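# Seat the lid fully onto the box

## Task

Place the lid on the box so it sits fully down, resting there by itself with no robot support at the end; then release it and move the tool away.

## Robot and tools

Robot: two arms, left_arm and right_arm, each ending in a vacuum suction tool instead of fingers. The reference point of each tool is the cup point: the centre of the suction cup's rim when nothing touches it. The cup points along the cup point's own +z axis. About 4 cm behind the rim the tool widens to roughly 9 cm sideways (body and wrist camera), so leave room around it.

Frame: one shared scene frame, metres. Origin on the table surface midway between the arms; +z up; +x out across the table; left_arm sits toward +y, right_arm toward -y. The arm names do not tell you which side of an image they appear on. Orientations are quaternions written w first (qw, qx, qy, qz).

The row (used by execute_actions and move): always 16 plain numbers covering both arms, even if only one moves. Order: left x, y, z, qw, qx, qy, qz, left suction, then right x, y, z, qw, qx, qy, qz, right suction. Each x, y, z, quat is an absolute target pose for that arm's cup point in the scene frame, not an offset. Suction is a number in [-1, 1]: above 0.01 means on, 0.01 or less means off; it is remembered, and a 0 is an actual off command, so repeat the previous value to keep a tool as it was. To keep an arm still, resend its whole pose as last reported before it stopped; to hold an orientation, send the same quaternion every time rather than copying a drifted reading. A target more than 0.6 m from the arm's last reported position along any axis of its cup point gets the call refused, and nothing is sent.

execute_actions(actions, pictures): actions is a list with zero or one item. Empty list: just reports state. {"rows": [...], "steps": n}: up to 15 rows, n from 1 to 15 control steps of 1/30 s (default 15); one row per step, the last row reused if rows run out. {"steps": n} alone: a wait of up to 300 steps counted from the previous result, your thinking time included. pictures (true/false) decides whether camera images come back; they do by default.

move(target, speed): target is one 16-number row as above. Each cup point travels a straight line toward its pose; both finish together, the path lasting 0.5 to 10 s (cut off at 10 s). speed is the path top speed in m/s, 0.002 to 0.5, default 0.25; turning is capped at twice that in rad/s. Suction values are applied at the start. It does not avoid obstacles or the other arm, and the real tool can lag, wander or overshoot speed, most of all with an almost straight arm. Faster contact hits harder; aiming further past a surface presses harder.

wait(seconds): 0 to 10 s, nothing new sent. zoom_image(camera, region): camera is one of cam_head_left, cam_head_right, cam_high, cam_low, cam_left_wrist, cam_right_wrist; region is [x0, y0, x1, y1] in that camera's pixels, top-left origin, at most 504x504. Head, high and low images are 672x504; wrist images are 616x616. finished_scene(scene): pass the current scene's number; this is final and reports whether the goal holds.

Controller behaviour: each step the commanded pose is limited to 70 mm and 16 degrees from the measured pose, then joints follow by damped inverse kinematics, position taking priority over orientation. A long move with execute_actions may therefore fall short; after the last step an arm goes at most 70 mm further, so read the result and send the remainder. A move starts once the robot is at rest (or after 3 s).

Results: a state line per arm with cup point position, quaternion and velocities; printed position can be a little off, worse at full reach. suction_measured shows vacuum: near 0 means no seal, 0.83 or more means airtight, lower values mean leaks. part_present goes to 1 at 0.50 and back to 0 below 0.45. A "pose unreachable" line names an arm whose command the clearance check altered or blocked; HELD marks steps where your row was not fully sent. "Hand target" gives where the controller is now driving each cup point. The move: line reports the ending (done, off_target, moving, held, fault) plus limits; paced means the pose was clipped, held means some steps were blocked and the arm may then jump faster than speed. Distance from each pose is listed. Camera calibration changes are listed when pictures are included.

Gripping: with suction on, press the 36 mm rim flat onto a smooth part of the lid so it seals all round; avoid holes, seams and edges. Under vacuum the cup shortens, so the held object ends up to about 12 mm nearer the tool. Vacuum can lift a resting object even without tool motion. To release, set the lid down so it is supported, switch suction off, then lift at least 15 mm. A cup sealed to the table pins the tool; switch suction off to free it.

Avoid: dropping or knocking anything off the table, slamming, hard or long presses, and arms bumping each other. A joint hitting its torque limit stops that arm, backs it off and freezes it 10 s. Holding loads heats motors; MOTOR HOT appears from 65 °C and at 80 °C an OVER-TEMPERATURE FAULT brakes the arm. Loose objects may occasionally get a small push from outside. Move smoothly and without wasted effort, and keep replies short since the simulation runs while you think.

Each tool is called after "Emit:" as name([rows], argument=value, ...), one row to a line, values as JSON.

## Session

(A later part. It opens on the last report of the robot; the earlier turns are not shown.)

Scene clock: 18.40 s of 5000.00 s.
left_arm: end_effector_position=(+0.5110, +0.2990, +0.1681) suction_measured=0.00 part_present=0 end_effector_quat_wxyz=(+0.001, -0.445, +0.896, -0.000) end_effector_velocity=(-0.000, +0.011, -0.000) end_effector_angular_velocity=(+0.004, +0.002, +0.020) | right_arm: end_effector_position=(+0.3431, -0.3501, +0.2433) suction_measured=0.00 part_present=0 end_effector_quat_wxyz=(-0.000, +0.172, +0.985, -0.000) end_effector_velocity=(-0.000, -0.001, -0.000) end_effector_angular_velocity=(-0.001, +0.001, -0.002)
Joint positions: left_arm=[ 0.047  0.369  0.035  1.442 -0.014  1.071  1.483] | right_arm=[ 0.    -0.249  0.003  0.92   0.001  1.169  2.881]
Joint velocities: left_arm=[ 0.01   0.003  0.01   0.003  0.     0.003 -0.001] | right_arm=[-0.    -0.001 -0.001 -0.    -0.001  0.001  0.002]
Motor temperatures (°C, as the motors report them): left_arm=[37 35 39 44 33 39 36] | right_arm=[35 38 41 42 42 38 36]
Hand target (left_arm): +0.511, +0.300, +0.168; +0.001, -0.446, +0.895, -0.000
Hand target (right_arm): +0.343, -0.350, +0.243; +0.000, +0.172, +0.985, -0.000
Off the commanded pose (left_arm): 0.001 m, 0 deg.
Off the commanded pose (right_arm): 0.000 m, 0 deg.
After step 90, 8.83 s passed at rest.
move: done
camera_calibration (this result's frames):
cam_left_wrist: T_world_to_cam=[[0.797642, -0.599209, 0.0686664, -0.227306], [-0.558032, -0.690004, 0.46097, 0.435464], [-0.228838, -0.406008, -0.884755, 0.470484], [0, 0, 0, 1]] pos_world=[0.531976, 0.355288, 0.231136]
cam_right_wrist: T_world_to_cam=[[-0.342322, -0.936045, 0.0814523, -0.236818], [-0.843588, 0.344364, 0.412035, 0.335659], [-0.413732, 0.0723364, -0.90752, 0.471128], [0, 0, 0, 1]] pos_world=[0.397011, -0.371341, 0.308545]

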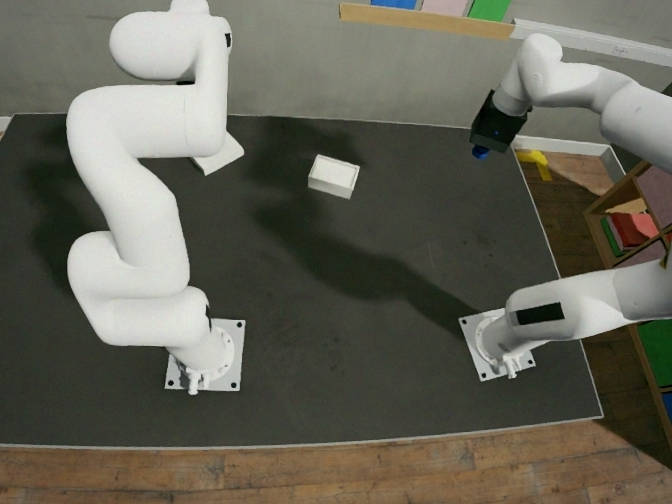

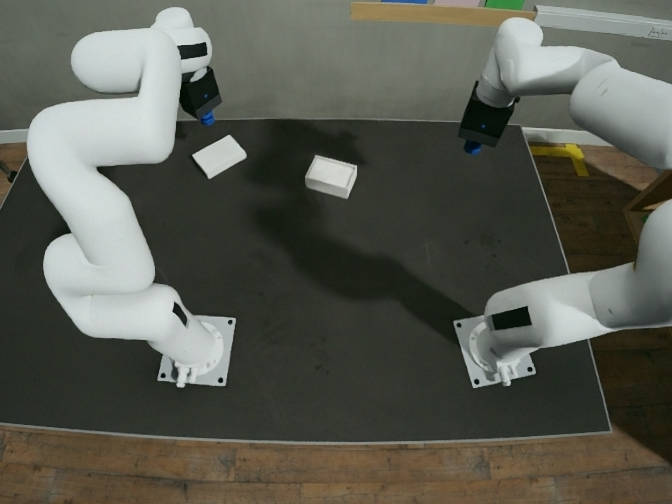

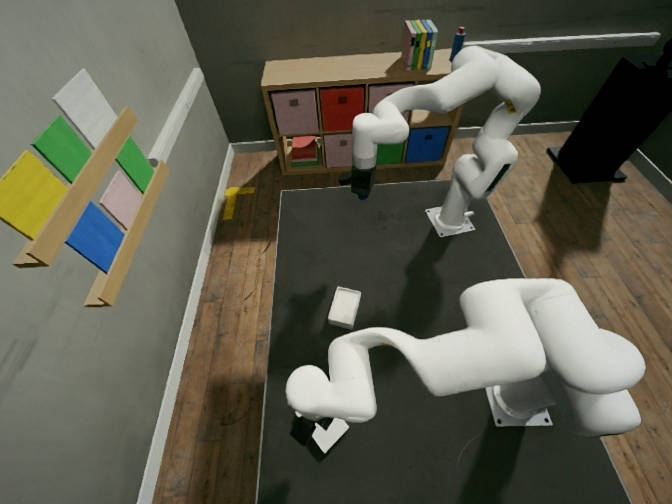

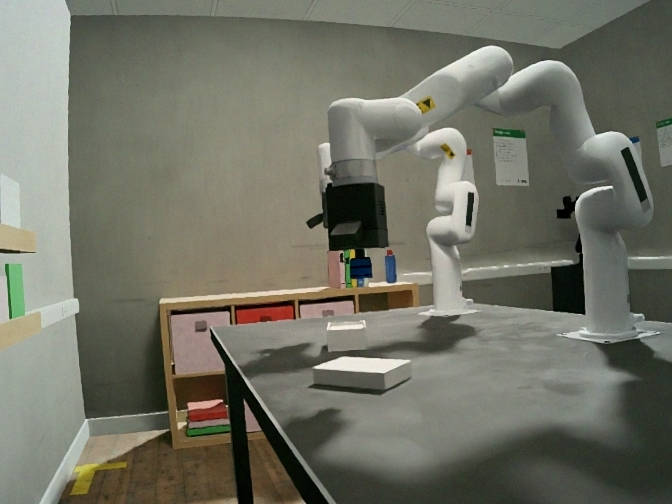

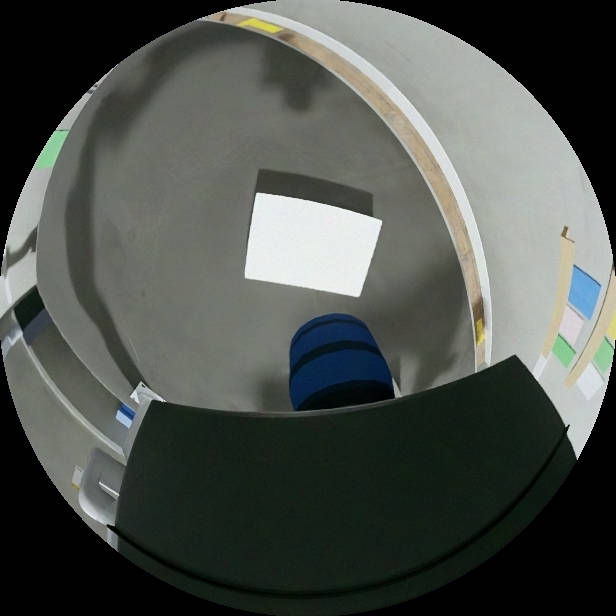

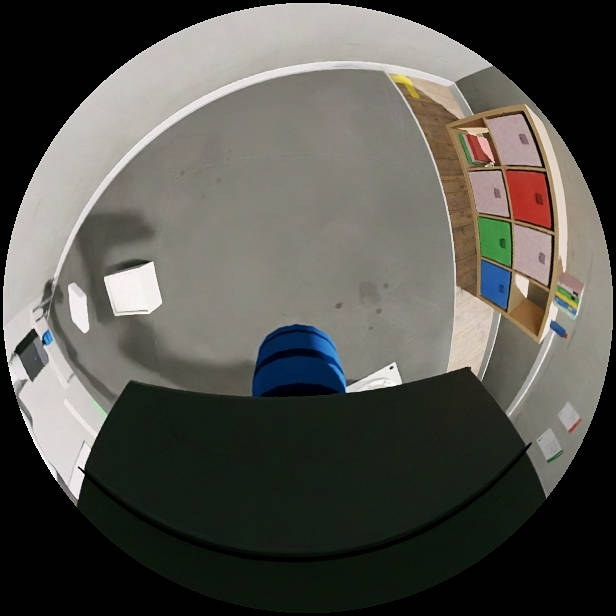

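Emit:
move(target=[0.5201,0.3109,0.045,0,-0.445,0.8955,0,0, 0.3431,-0.3501,0.2433,0,0.172,0.985,0,0], speed=0.25)

Emit:
move(target=[0.5201,0.3109,0.02,0,-0.445,0.8955,0,1, 0.3431,-0.3501,0.2433,0,0.172,0.985,0,0], speed=0.04)

Emit:
move(target=[0.505,0.25,0.10,0,-0.445,0.8955,0,1, 0.3431,-0.3501,0.2433,0,0.172,0.985,0,0], speed=0.2)

Emit:
move(target=[0.4341,-0.0303,0.085,0,0.0428,0.9991,0,1, 0.3431,-0.3501,0.2433,0,0.172,0.985,0,0], speed=0.25)

Emit:
move(target=[0.4341,-0.0303,0.071,0,0.0428,0.9991,0,1, 0.3431,-0.3501,0.2433,0,0.172,0.985,0,0], speed=0.03)

Emit:
zoom_image(camera="cam_low", region=[300, 285, 400, 365])

Emit:
zoom_image(camera="cam_head_right", region=[285, 130, 375, 210])

Emit:
zoom_image(camera="cam_right_wrist", region=[70, 230, 190, 350])

Scene clock: 30.20 s of 5000.00 s.
left_arm: end_effector_position=(+0.5204, +0.3109, +0.0457) suction_measured=0.00 part_present=0 end_effector_quat_wxyz=(+0.001, -0.445, +0.895, -0.000) end_effector_velocity=(-0.005, +0.001, -0.007) end_effector_angular_velocity=(+0.001, +0.015, +0.002) | right_arm: end_effector_position=(+0.3431, -0.3501, +0.2433) suction_measured=0.00 part_present=0 end_effector_quat_wxyz=(-0.000, +0.172, +0.985, -0.000) end_effector_velocity=(-0.000, -0.000, -0.000) end_effector_angular_velocity=(+0.001, +0.001, -0.001)
Joint positions: left_arm=[ 0.065  0.57   0.037  1.373 -0.027  0.802  1.511] | right_arm=[ 0.    -0.249  0.003  0.92   0.001  1.169  2.881]
Joint velocities: left_arm=[ 0.001  0.008  0.001 -0.006  0.001  0.001 -0.   ] | right_arm=[-0.    -0.    -0.001  0.     0.001  0.001 -0.001]
Motor temperatures (°C, as the motors report them): left_arm=[37 35 38 45 33 39 36] | right_arm=[35 38 41 43 42 38 36]
Hand target (left_arm): +0.520, +0.311, +0.045; +0.000, -0.445, +0.895, +0.000
Hand target (right_arm): +0.343, -0.350, +0.243; +0.000, +0.172, +0.985, +0.000
Off the commanded pose (left_arm): 0.001 m, 0 deg.
Off the commanded pose (right_arm): 0.000 m, 0 deg.
After step 90, 7.80 s passed at rest.
move: done
camera_calibration (this result's frames):
cam_left_wrist: T_world_to_cam=[[0.797871, -0.598922, 0.0685159, -0.219494], [-0.557771, -0.690336, 0.46079, 0.505339], [-0.228678, -0.405867, -0.884861, 0.369152], [0, 0, 0, 1]] pos_world=[0.541408, 0.367221, 0.108832]
cam_right_wrist: T_world_to_cam=[[-0.342322, -0.936045, 0.0814522, -0.236818], [-0.843588, 0.344364, 0.412035, 0.335659], [-0.413732, 0.0723365, -0.90752, 0.471128], [0, 0, 0, 1]] pos_world=[0.397011, -0.371341, 0.308545]

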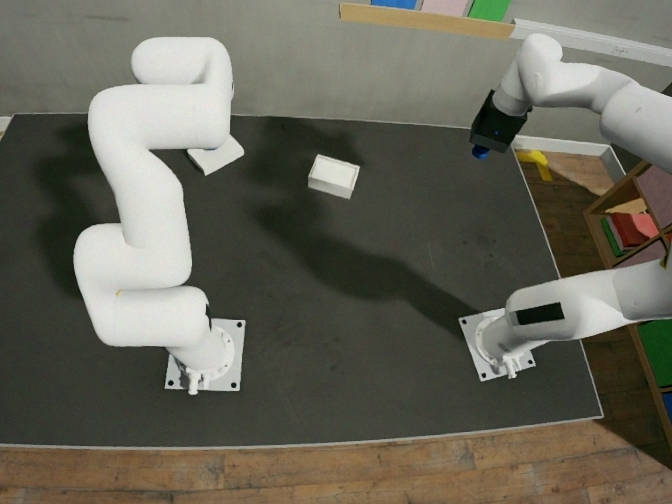

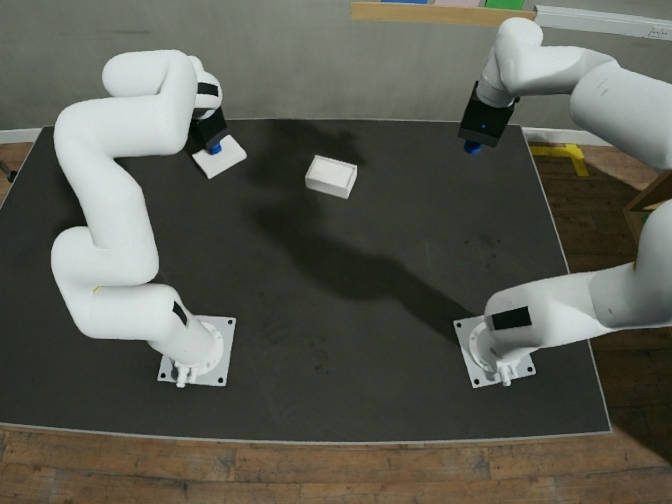

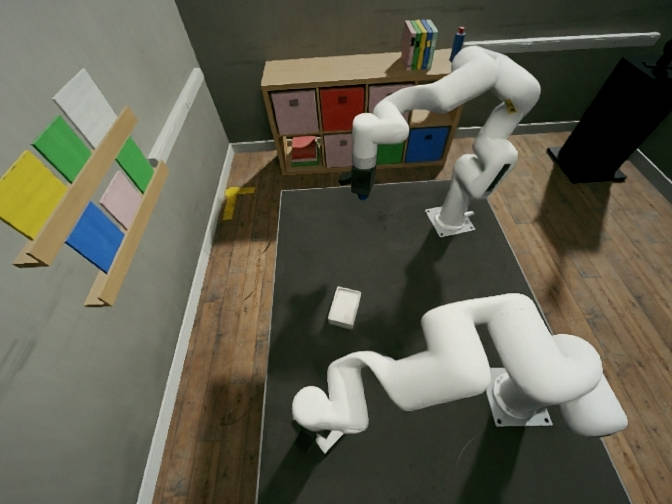

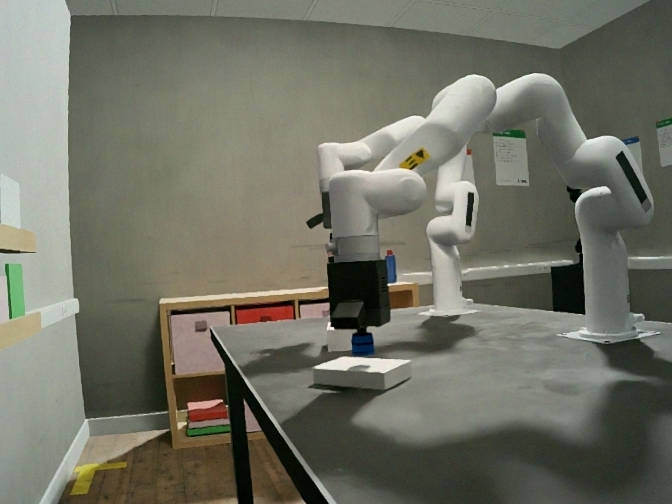

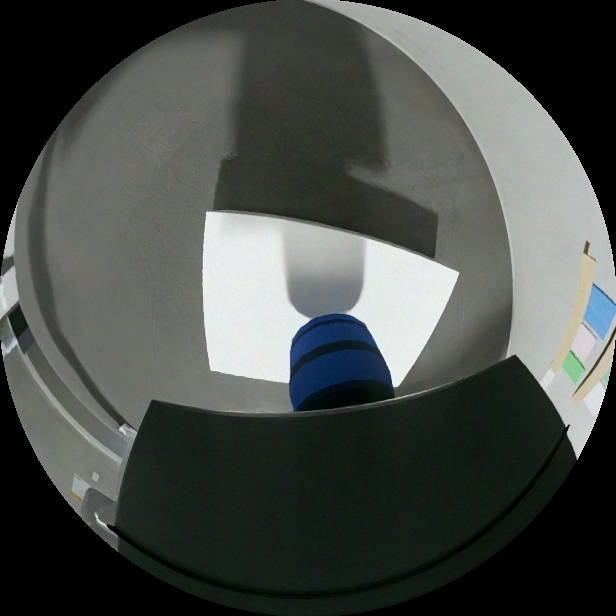

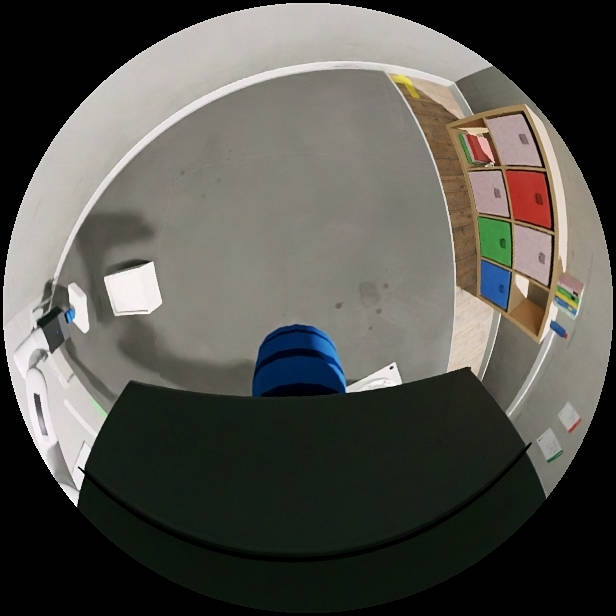

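Scene clock: 31.13 s of 5000.00 s.
left_arm: end_effector_position=(+0.5201, +0.3109, +0.0202) suction_measured=0.96 part_present=1 end_effector_quat_wxyz=(+0.000, -0.445, +0.896, -0.000) end_effector_velocity=(+0.003, -0.000, +0.002) end_effector_angular_velocity=(-0.000, -0.007, +0.000) | right_arm: end_effector_position=(+0.3431, -0.3501, +0.2433) suction_measured=0.00 part_present=0 end_effector_quat_wxyz=(-0.000, +0.172, +0.985, -0.000) end_effector_velocity=(+0.000, -0.000, -0.000) end_effector_angular_velocity=(+0.001, +0.001, -0.002)
Joint positions: left_arm=[ 0.066  0.617  0.035  1.368 -0.029  0.751  1.512] | right_arm=[ 0.    -0.249  0.003  0.92   0.001  1.169  2.881]
Joint velocities: left_arm=[-0.    -0.001 -0.     0.003 -0.001 -0.003 -0.   ] | right_arm=[ 0.     0.001 -0.002  0.     0.001  0.    -0.   ]
Motor temperatures (°C, as the motors report them): left_arm=[37 35 38 45 33 39 36] | right_arm=[35 38 41 43 42 38 36]
Hand target (left_arm): +0.520, +0.311, +0.020; +0.000, -0.445, +0.896, +0.000
Hand target (right_arm): +0.343, -0.350, +0.243; +0.000, +0.172, +0.985, -0.000
Off the commanded pose (left_arm): 0.000 m, 0 deg.
Off the commanded pose (right_arm): 0.000 m, 0 deg.
move: done
camera_calibration (this result's frames):
cam_left_wrist: T_world_to_cam=[[0.797881, -0.599026, 0.0674816, -0.217434], [-0.557208, -0.690168, 0.461722, 0.516602], [-0.23001, -0.406001, -0.884454, 0.347208], [0, 0, 0, 1]] pos_world=[0.541202, 0.36726, 0.0832358]
cam_right_wrist: T_world_to_cam=[[-0.342322, -0.936045, 0.0814522, -0.236818], [-0.843588, 0.344364, 0.412035, 0.335659], [-0.413732, 0.0723365, -0.90752, 0.471128], [0, 0, 0, 1]] pos_world=[0.397011, -0.371341, 0.308545]

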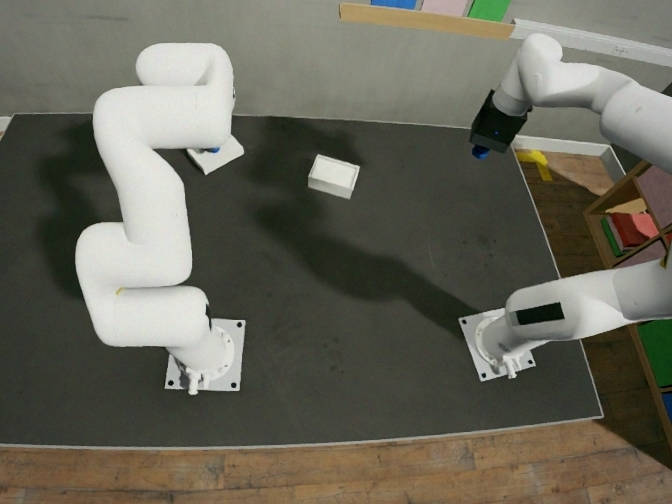

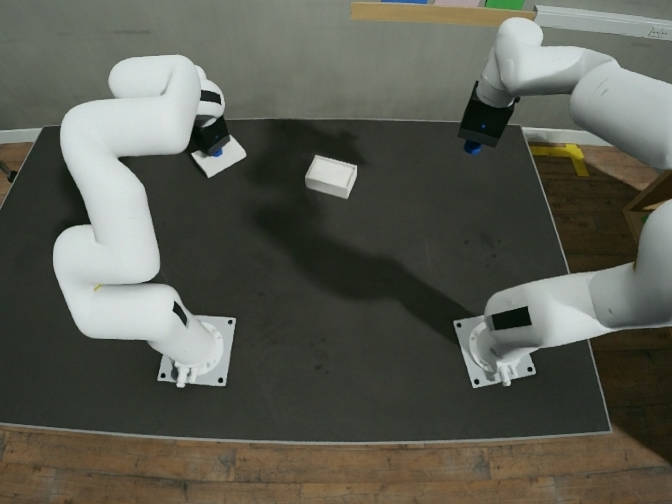

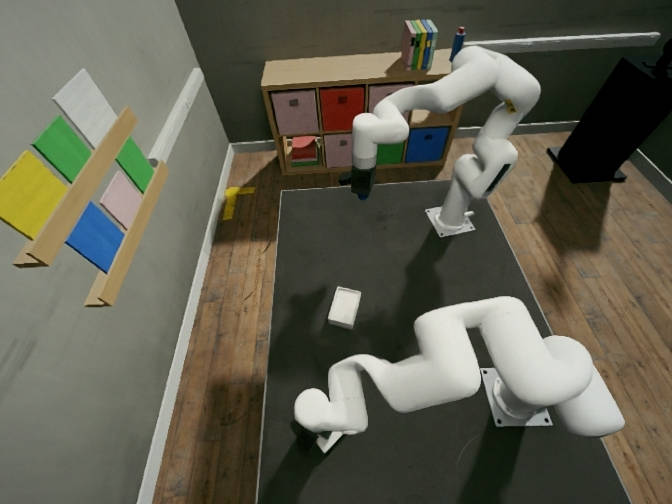

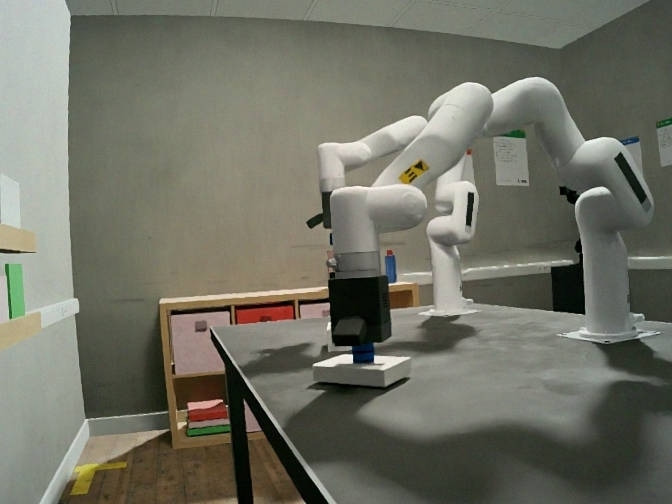

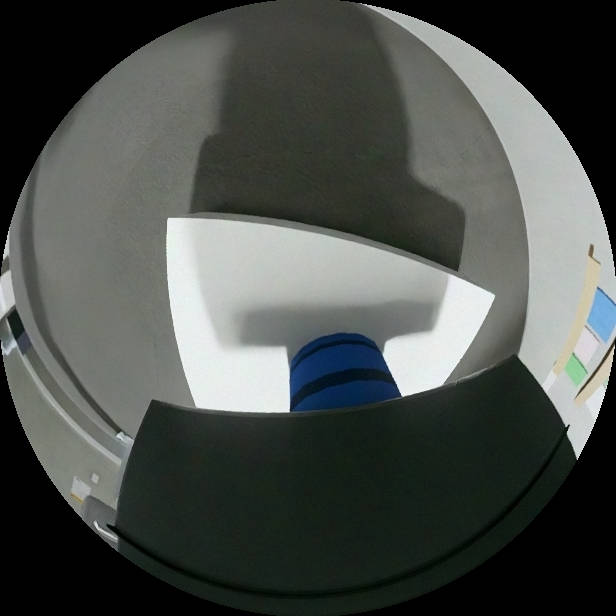

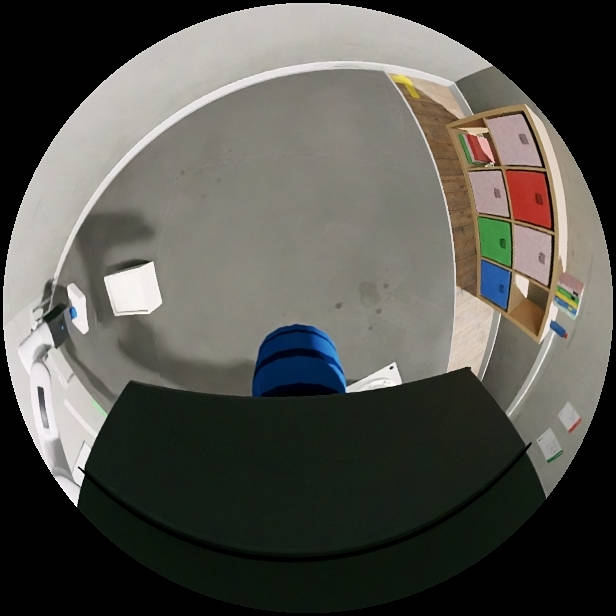

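Scene clock: 32.13 s of 5000.00 s.
left_arm: end_effector_position=(+0.5047, +0.2505, +0.0995) suction_measured=0.99 part_present=1 end_effector_quat_wxyz=(-0.001, -0.445, +0.895, +0.000) end_effector_velocity=(+0.003, -0.005, +0.005) end_effector_angular_velocity=(-0.002, -0.010, -0.008) | right_arm: end_effector_position=(+0.3431, -0.3501, +0.2433) suction_measured=0.00 part_present=0 end_effector_quat_wxyz=(-0.000, +0.172, +0.985, +0.000) end_effector_velocity=(+0.000, +0.000, +0.000) end_effector_angular_velocity=(+0.000, -0.002, +0.001)
Joint positions: left_arm=[-0.02   0.435  0.013  1.332 -0.007  0.899  1.391] | right_arm=[ 0.    -0.249  0.003  0.92   0.001  1.169  2.881]
Joint velocities: left_arm=[-0.004 -0.005 -0.005  0.005  0.     0.    -0.001] | right_arm=[-0.    -0.     0.     0.     0.    -0.002 -0.001]
Motor temperatures (°C, as the motors report them): left_arm=[37 36 38 45 33 39 36] | right_arm=[35 38 41 43 42 38 36]
Hand target (left_arm): +0.505, +0.250, +0.100; -0.000, -0.445, +0.896, -0.000
Hand target (right_arm): +0.343, -0.350, +0.243; -0.000, +0.172, +0.985, +0.000
Off the commanded pose (left_arm): 0.001 m, 0 deg.
Off the commanded pose (right_arm): 0.000 m, 0 deg.
move: done
camera_calibration (this result's frames):
cam_left_wrist: T_world_to_cam=[[0.798392, -0.598483, 0.0662469, -0.246939], [-0.556039, -0.690573, 0.462525, 0.429123], [-0.231065, -0.406112, -0.884128, 0.38987], [0, 0, 0, 1]] pos_world=[0.525849, 0.306883, 0.162574]
cam_right_wrist: T_world_to_cam=[[-0.342322, -0.936045, 0.0814521, -0.236818], [-0.843588, 0.344364, 0.412035, 0.335659], [-0.413732, 0.0723366, -0.90752, 0.471129], [0, 0, 0, 1]] pos_world=[0.397011, -0.371341, 0.308545]

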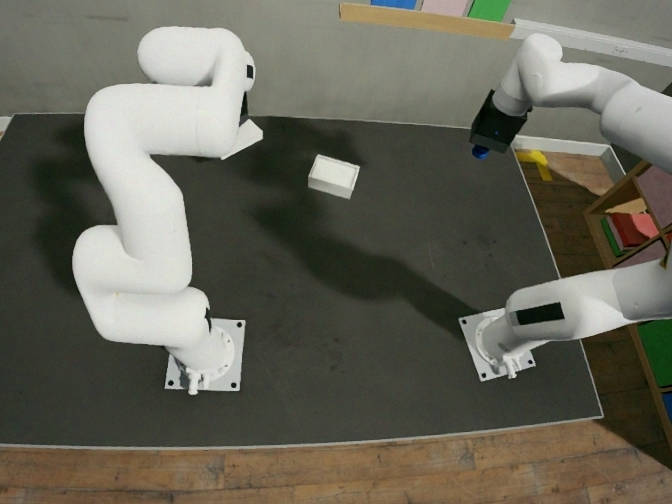

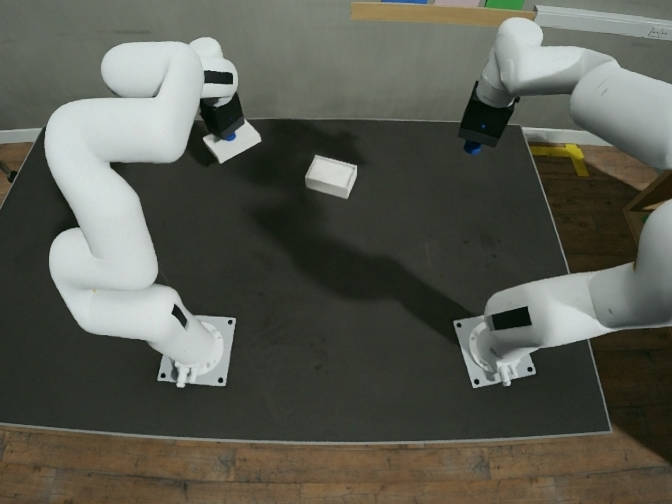

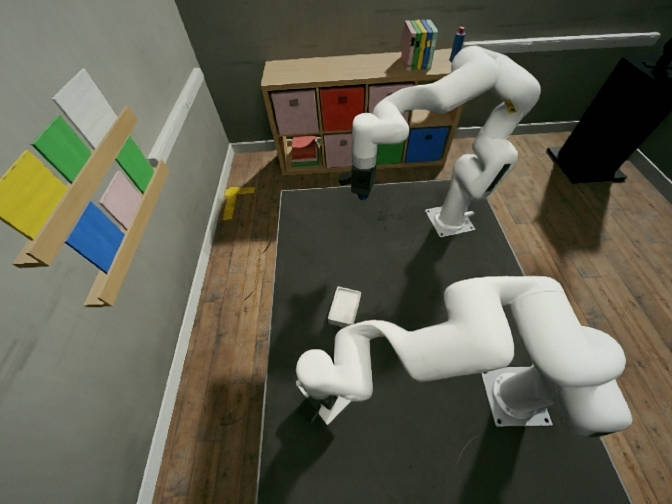

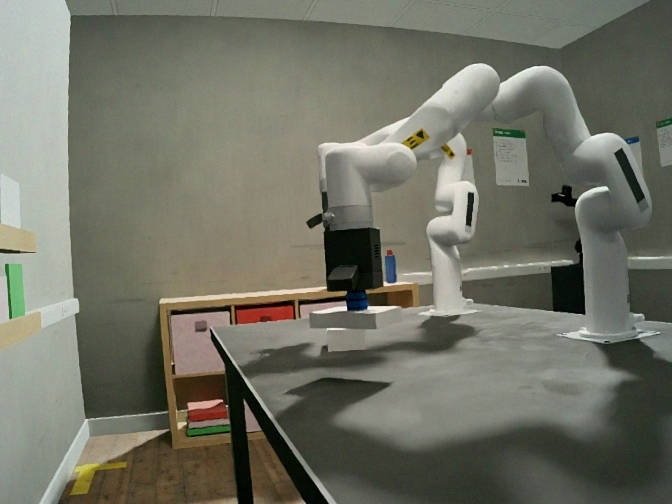

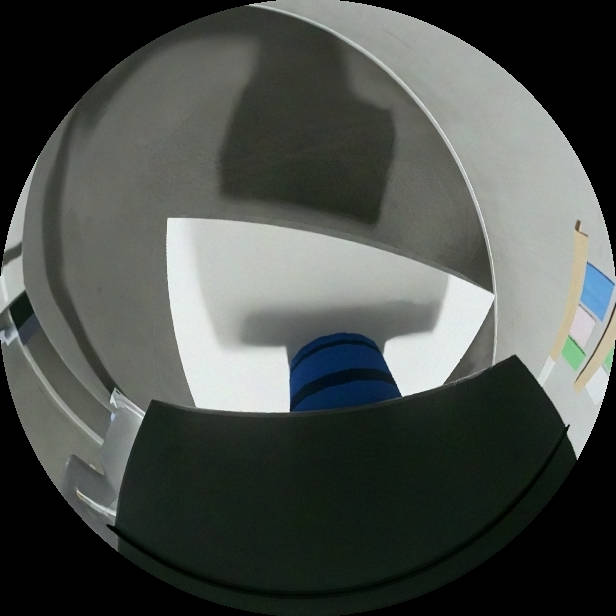

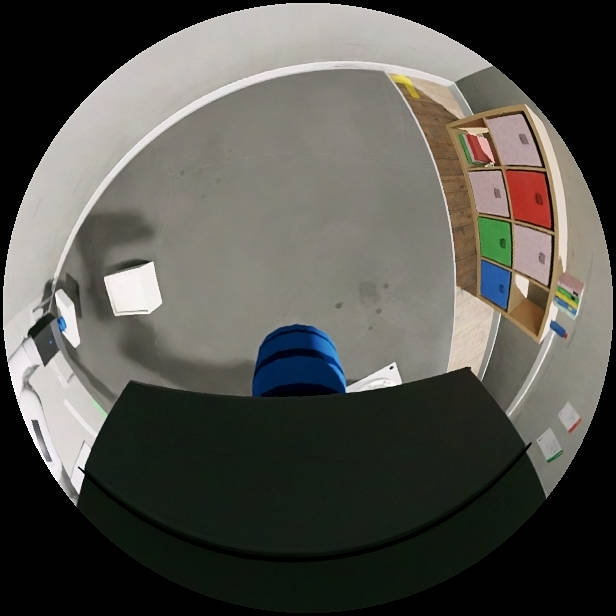

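Scene clock: 34.57 s of 5000.00 s.
left_arm: end_effector_position=(+0.4338, -0.0293, +0.0850) suction_measured=0.99 part_present=1 end_effector_quat_wxyz=(-0.000, +0.041, +0.999, +0.000) end_effector_velocity=(-0.000, -0.002, +0.000) end_effector_angular_velocity=(-0.001, +0.001, -0.006) | right_arm: end_effector_position=(+0.3431, -0.3501, +0.2433) suction_measured=0.00 part_present=0 end_effector_quat_wxyz=(+0.000, +0.172, +0.985, +0.000) end_effector_velocity=(+0.000, +0.000, +0.000) end_effector_angular_velocity=(-0.000, -0.001, +0.001)
Joint positions: left_arm=[-0.294  0.521 -0.262  1.399  0.165  0.901  1.776] | right_arm=[ 0.    -0.249  0.003  0.92   0.001  1.169  2.881]
Joint velocities: left_arm=[-0.001  0.003 -0.002  0.005 -0.     0.003  0.004] | right_arm=[-0.    -0.001  0.001 -0.    -0.    -0.     0.   ]
Motor temperatures (°C, as the motors report them): left_arm=[37 36 38 45 33 39 36] | right_arm=[35 38 41 43 42 38 36]
Hand target (left_arm): +0.433, -0.030, +0.085; -0.001, +0.043, +0.999, -0.000
Hand target (right_arm): +0.343, -0.350, +0.243; -0.000, +0.172, +0.985, +0.000
Off the commanded pose (left_arm): 0.001 m, 0 deg.
Off the commanded pose (right_arm): 0.000 m, 0 deg.
move: done
camera_calibration (this result's frames):
cam_left_wrist: T_world_to_cam=[[-0.0783022, -0.99466, 0.0672349, 0.0117794], [-0.880798, 0.100614, 0.462678, 0.367238], [-0.466972, -0.0229917, -0.883973, 0.360528], [0, 0, 0, 1]] pos_world=[0.492741, -0.0169436, 0.147992]
cam_right_wrist: T_world_to_cam=[[-0.342322, -0.936045, 0.0814521, -0.236818], [-0.843588, 0.344364, 0.412035, 0.335659], [-0.413732, 0.0723366, -0.90752, 0.471129], [0, 0, 0, 1]] pos_world=[0.397011, -0.371341, 0.308545]

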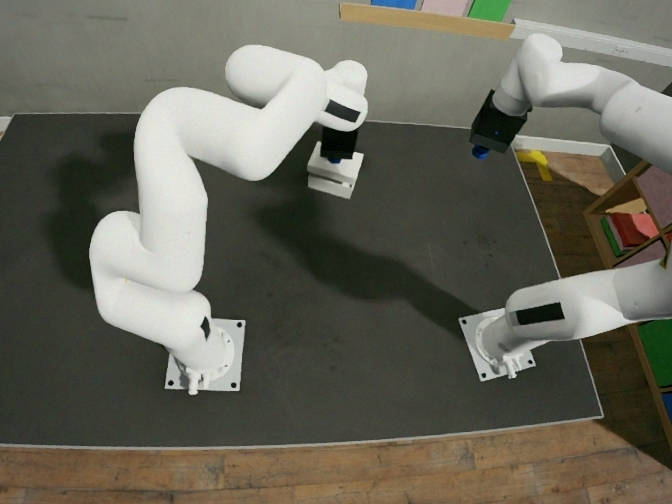

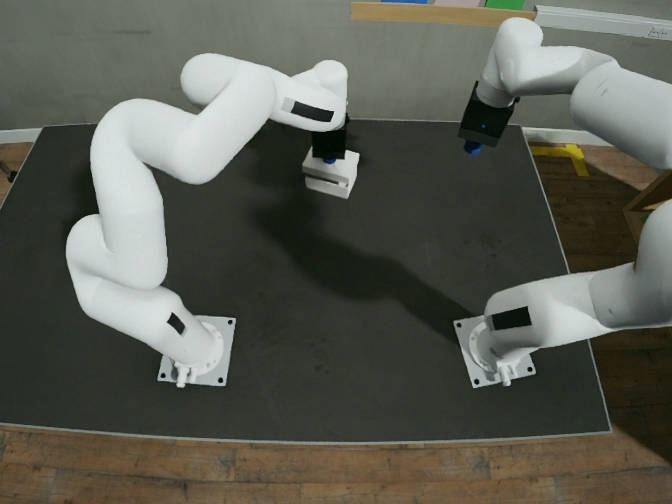

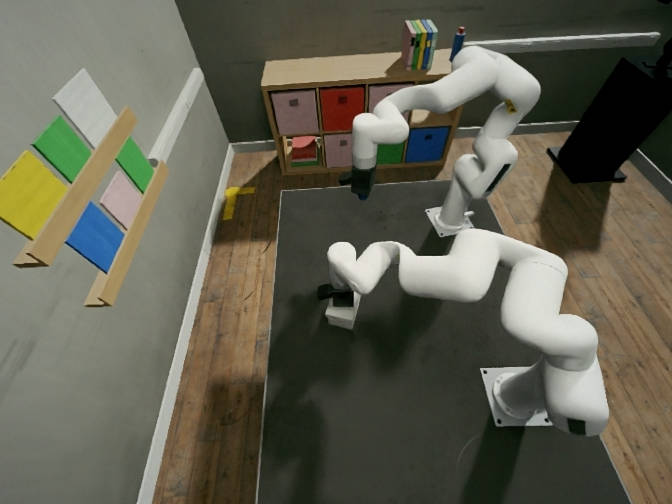

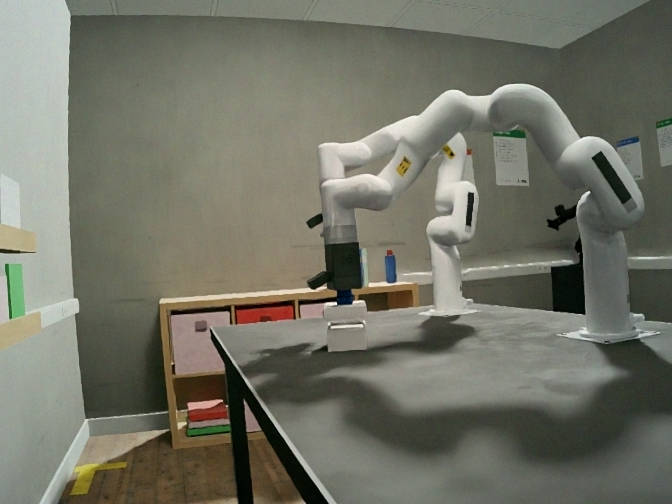

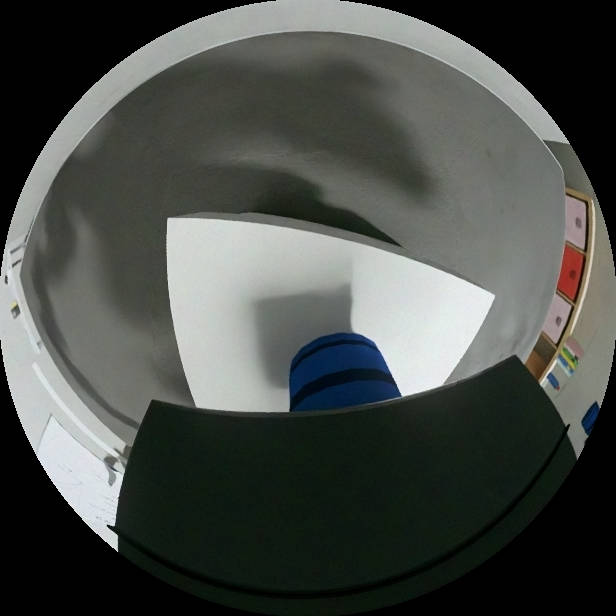

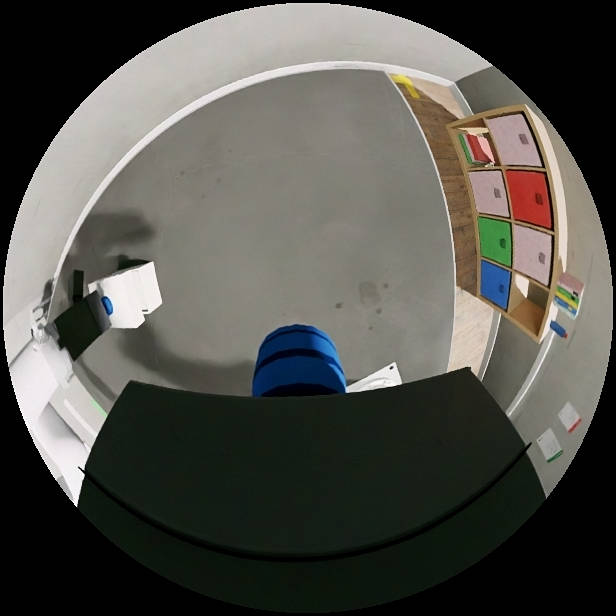

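Scene clock: 35.33 s of 5000.00 s.
left_arm: end_effector_position=(+0.4341, -0.0303, +0.0711) suction_measured=0.99 part_present=1 end_effector_quat_wxyz=(+0.000, +0.043, +0.999, -0.000) end_effector_velocity=(+0.001, -0.001, +0.001) end_effector_angular_velocity=(-0.003, -0.005, -0.001) | right_arm: end_effector_position=(+0.3431, -0.3501, +0.2433) suction_measured=0.00 part_present=0 end_effector_quat_wxyz=(-0.000, +0.172, +0.985, +0.000) end_effector_velocity=(-0.000, -0.001, -0.000) end_effector_angular_velocity=(+0.000, +0.001, -0.001)
Joint positions: left_arm=[-0.298  0.544 -0.258  1.393  0.174  0.871  1.772] | right_arm=[ 0.    -0.249  0.003  0.92   0.001  1.169  2.881]
Joint velocities: left_arm=[ 0.    -0.001 -0.002  0.002  0.001 -0.003 -0.   ] | right_arm=[-0.     0.    -0.002  0.    -0.     0.001 -0.001]
Motor temperatures (°C, as the motors report them): left_arm=[37 36 38 45 33 39 36] | right_arm=[35 38 41 43 42 38 36]
Hand target (left_arm): +0.434, -0.030, +0.071; +0.000, +0.043, +0.999, +0.000
Hand target (right_arm): +0.343, -0.350, +0.243; +0.000, +0.172, +0.985, +0.000
Off the commanded pose (left_arm): 0.000 m, 0 deg.
Off the commanded pose (right_arm): 0.000 m, 0 deg.
move: done
camera_calibration (this result's frames):
cam_left_wrist: T_world_to_cam=[[-0.080916, -0.994442, 0.0673611, 0.0128886], [-0.881013, 0.102964, 0.461751, 0.374254], [-0.46612, -0.0219829, -0.884448, 0.348102], [0, 0, 0, 1]] pos_world=[0.493023, -0.0180656, 0.134197]
cam_right_wrist: T_world_to_cam=[[-0.342322, -0.936045, 0.0814521, -0.236818], [-0.843588, 0.344364, 0.412035, 0.335659], [-0.413733, 0.0723367, -0.90752, 0.471129], [0, 0, 0, 1]] pos_world=[0.397011, -0.371341, 0.308545]

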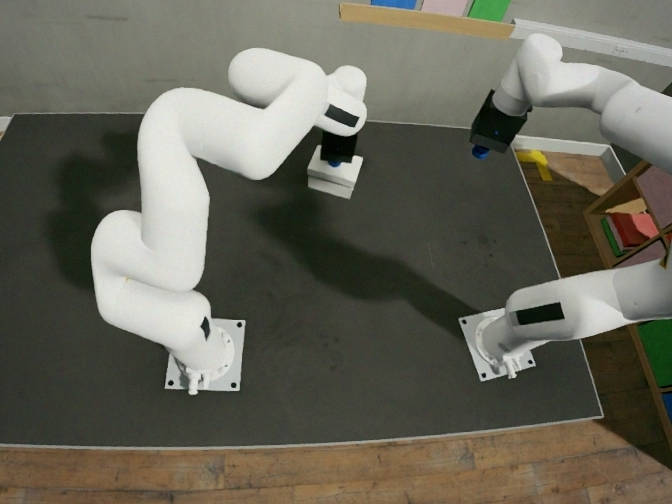

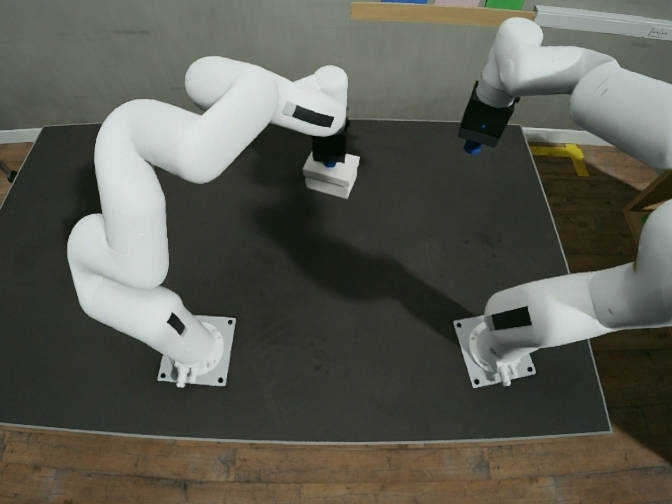

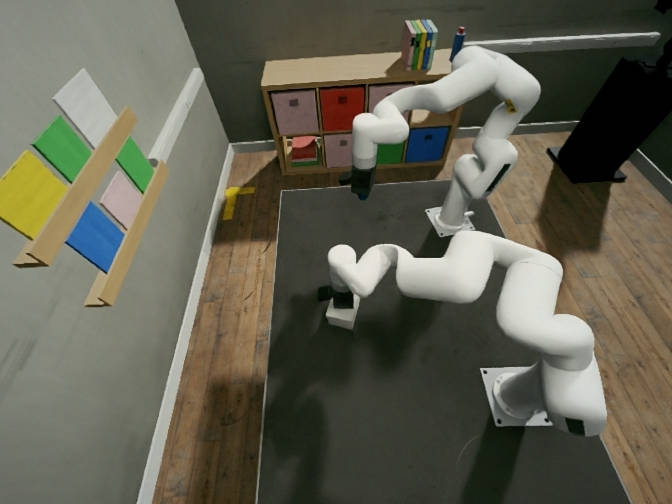

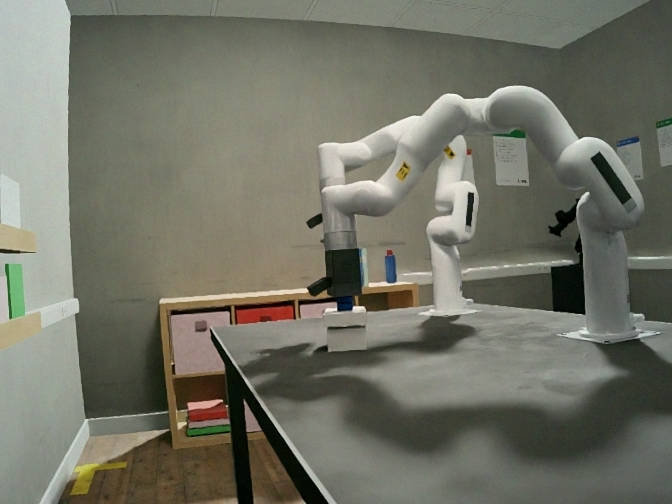

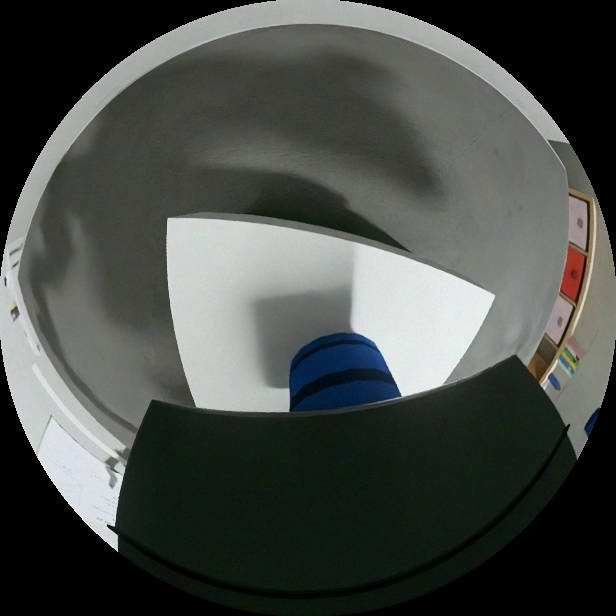

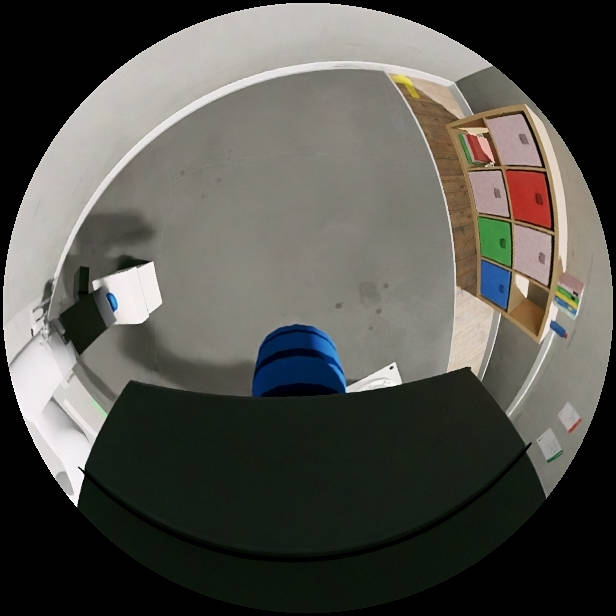

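Region (300, 285, 400, 365) of cam_low's 672x504 image, scaled by 5.040, with more detail than that image has; it fills the top 403 rows of this view, and the rest is white.

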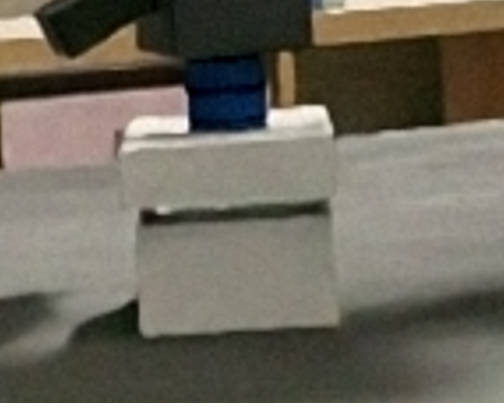

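Region (285, 130, 375, 210) of cam_head_right's 672x504 image, scaled by 5.600, with more detail than that image has.

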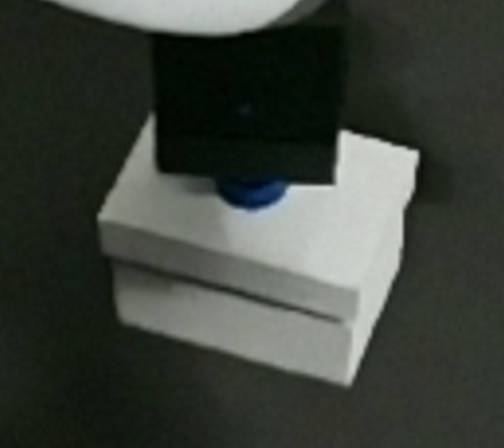

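Region (70, 230, 190, 350) of cam_right_wrist's 616x616 image, scaled by 4.200, with more detail than that image has.

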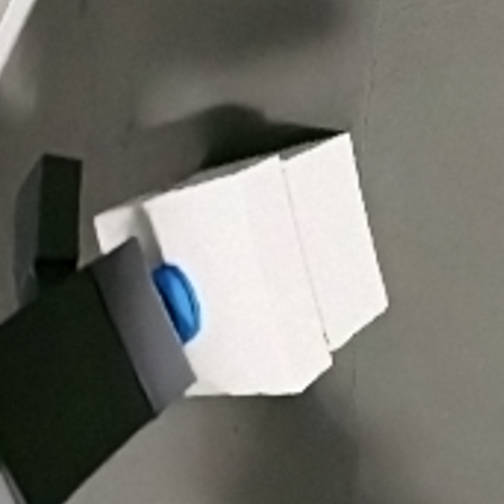

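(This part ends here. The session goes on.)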